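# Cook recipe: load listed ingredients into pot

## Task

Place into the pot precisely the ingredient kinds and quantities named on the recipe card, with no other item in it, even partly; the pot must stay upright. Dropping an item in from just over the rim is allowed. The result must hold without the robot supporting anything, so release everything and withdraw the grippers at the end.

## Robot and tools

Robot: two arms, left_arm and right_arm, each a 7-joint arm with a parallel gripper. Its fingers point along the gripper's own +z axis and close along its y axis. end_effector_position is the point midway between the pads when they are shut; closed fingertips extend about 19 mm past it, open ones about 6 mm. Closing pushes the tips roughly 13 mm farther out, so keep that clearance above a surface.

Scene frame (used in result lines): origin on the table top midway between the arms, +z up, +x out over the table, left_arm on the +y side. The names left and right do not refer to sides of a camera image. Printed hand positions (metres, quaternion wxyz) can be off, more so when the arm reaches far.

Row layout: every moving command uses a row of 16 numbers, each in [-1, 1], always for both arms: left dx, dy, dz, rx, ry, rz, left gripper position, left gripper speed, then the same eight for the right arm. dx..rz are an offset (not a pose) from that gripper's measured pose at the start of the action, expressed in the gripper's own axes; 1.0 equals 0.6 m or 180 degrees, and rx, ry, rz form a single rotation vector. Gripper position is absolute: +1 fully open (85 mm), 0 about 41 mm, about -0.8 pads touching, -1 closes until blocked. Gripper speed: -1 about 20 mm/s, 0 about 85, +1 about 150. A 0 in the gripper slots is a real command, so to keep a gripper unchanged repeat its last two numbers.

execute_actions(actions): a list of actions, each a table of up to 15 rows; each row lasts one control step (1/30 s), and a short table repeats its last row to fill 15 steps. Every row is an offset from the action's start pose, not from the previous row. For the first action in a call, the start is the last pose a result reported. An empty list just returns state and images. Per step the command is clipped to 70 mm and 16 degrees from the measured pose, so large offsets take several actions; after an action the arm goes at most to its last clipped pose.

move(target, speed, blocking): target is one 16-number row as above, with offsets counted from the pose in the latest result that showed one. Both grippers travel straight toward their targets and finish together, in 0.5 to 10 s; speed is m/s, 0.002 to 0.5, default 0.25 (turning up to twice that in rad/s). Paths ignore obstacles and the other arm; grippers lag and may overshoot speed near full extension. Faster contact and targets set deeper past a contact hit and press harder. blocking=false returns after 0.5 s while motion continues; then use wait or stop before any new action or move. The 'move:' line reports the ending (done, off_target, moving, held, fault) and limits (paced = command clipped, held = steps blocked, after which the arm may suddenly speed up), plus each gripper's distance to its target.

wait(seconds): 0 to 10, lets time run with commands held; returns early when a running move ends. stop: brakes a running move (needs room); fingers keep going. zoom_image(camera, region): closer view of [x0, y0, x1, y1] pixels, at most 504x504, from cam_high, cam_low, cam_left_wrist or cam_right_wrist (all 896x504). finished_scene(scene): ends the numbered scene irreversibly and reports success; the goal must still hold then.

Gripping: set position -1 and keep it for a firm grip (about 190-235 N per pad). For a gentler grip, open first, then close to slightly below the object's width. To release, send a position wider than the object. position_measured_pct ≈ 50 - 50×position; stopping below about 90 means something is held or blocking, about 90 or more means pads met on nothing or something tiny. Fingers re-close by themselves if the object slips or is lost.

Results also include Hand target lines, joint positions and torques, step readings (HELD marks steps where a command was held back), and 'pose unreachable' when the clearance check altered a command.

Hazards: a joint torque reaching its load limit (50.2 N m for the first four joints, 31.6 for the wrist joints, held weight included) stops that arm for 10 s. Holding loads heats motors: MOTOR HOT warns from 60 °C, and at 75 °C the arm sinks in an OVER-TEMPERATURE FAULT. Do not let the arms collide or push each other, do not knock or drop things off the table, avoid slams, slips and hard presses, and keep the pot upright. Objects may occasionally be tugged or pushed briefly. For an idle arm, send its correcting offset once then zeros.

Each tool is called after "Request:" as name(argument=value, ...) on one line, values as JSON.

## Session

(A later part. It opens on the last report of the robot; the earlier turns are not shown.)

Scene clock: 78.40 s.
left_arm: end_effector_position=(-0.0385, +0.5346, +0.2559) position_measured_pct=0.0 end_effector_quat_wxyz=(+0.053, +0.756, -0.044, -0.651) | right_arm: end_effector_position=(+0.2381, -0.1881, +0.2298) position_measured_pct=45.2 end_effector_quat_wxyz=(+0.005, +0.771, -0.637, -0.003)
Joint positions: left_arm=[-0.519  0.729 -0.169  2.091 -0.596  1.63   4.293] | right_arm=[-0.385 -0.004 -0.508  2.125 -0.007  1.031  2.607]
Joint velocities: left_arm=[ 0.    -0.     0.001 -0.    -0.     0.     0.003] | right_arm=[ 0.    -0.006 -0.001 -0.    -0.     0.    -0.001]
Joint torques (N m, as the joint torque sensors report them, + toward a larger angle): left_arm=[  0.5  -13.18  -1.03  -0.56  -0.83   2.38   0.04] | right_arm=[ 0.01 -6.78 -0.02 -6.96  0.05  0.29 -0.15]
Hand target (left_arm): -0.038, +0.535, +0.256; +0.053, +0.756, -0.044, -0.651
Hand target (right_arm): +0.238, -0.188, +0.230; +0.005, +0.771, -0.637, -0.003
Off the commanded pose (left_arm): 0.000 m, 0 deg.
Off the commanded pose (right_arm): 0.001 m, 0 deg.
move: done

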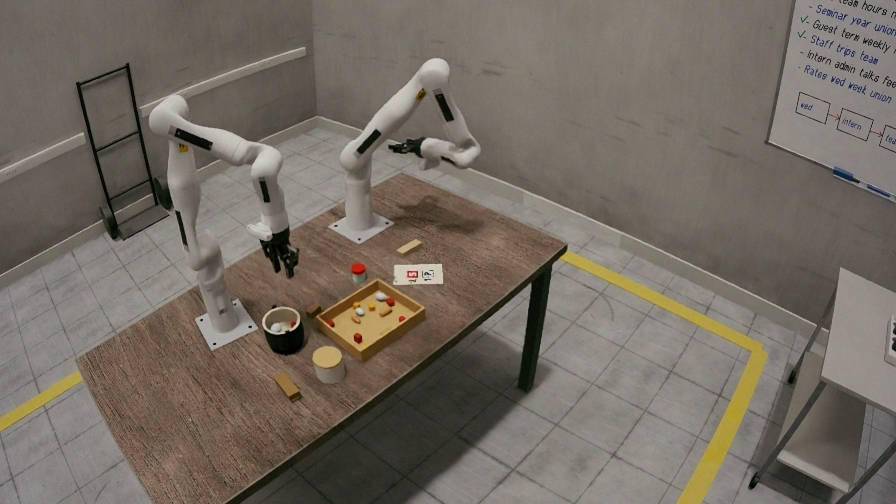

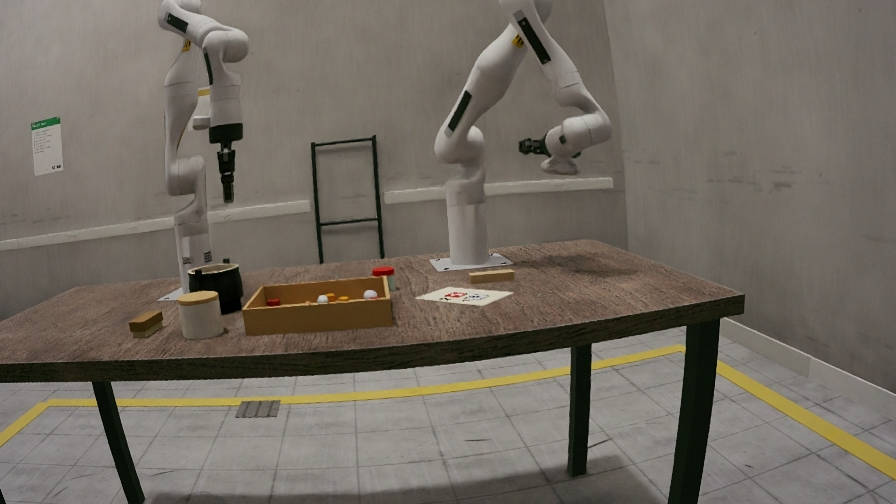

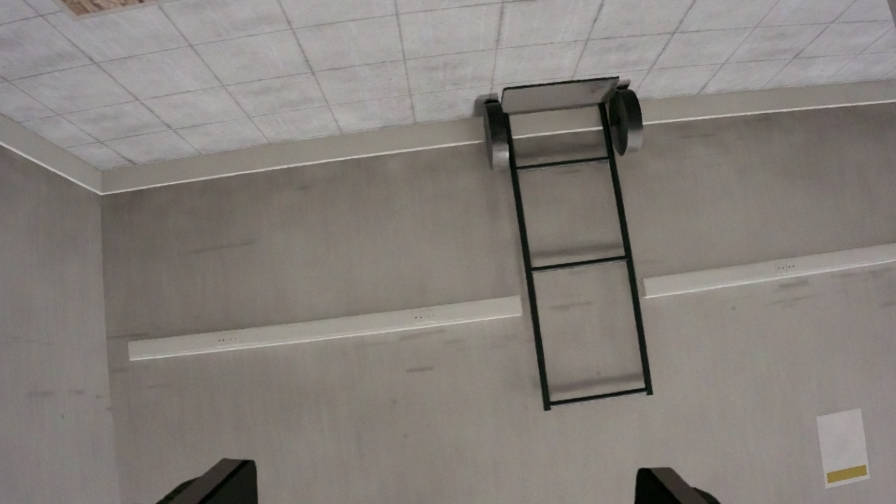

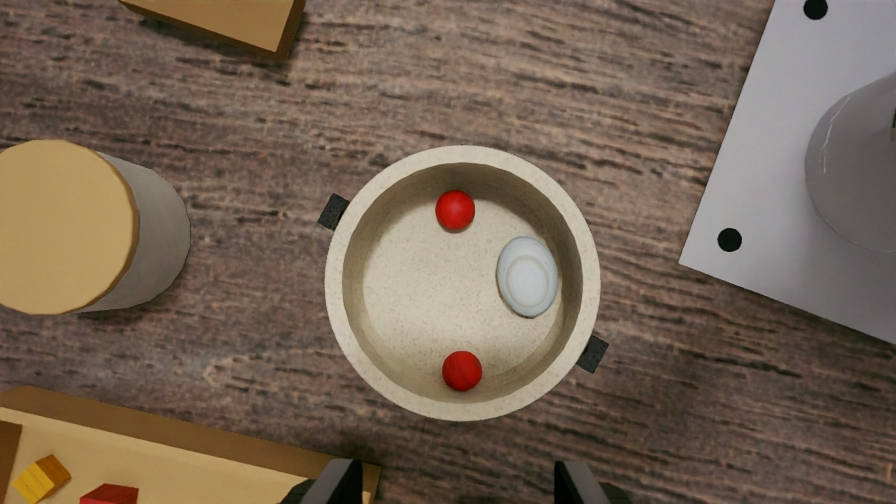

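Request:
move(target=[0,0,0,0,0,0,1,0,-0.42,-0.185,-0.03,0,0,-0.44,0.1,1], speed=0.4)

Scene clock: 87.17 s.
left_arm: end_effector_position=(-0.0385, +0.5346, +0.2559) position_measured_pct=0.0 end_effector_quat_wxyz=(+0.053, +0.756, -0.044, -0.651) | right_arm: end_effector_position=(+0.2987, +0.0800, +0.2462) position_measured_pct=45.2 end_effector_quat_wxyz=(+0.003, +1.000, +0.001, -0.005)
Joint positions: left_arm=[-0.519  0.729 -0.169  2.091 -0.596  1.63   4.293] | right_arm=[-0.782  0.598 -0.758  1.356  0.4    1.353  3.337]
Joint velocities: left_arm=[-0.001  0.     0.    -0.    -0.     0.     0.001] | right_arm=[-0.007  0.012 -0.    -0.003  0.     0.001 -0.001]
Joint torques (N m, as the joint torque sensors report them, + toward a larger angle): left_arm=[  0.78 -13.14  -1.06  -0.49  -0.92   2.51   0.08] | right_arm=[  0.18 -17.35  -3.46  -7.4    0.01   0.26  -0.15]
Hand target (left_arm): -0.038, +0.535, +0.256; +0.053, +0.756, -0.044, -0.651
Hand target (right_arm): +0.298, +0.080, +0.246; +0.003, +1.000, +0.001, -0.005
Off the commanded pose (left_arm): 0.000 m, 0 deg.
Off the commanded pose (right_arm): 0.001 m, 0 deg.
move: done

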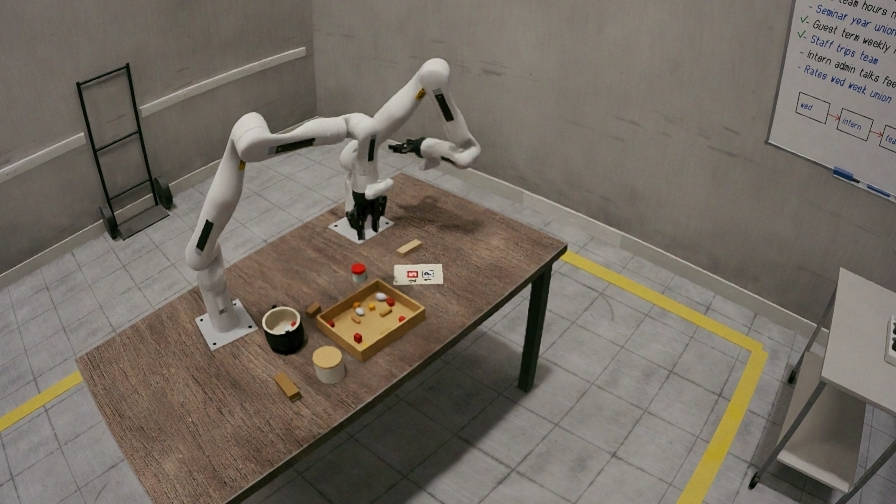

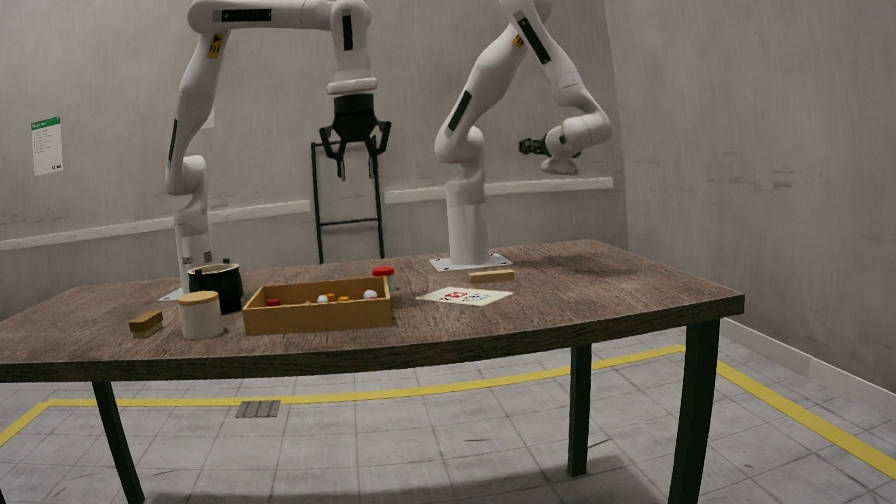

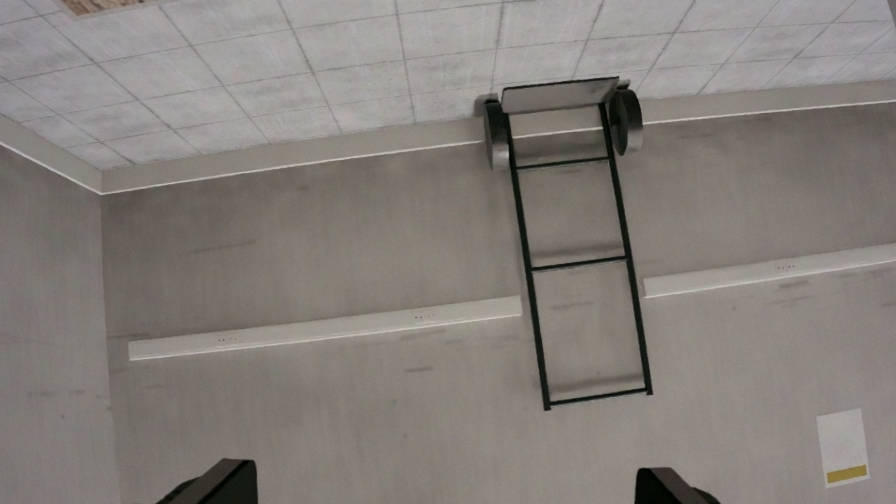

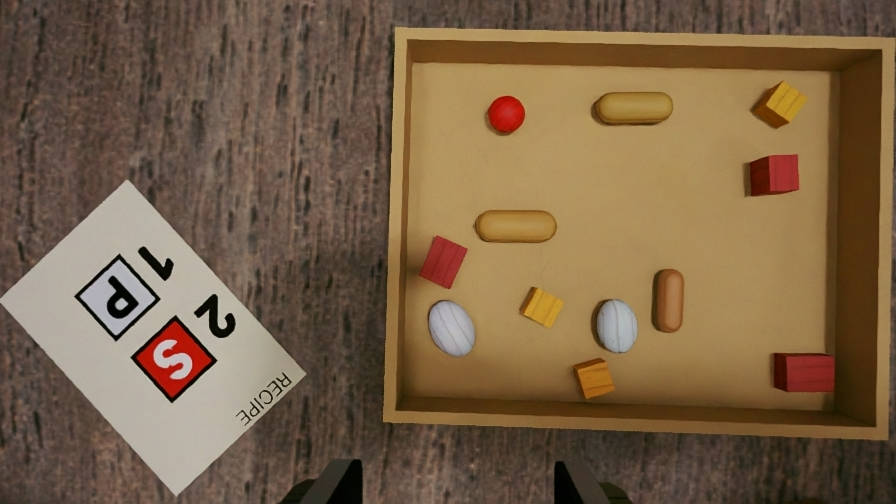

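Matches the spheres.

Request:
finished_scene(scene=2)

The scene is finished: the task was done.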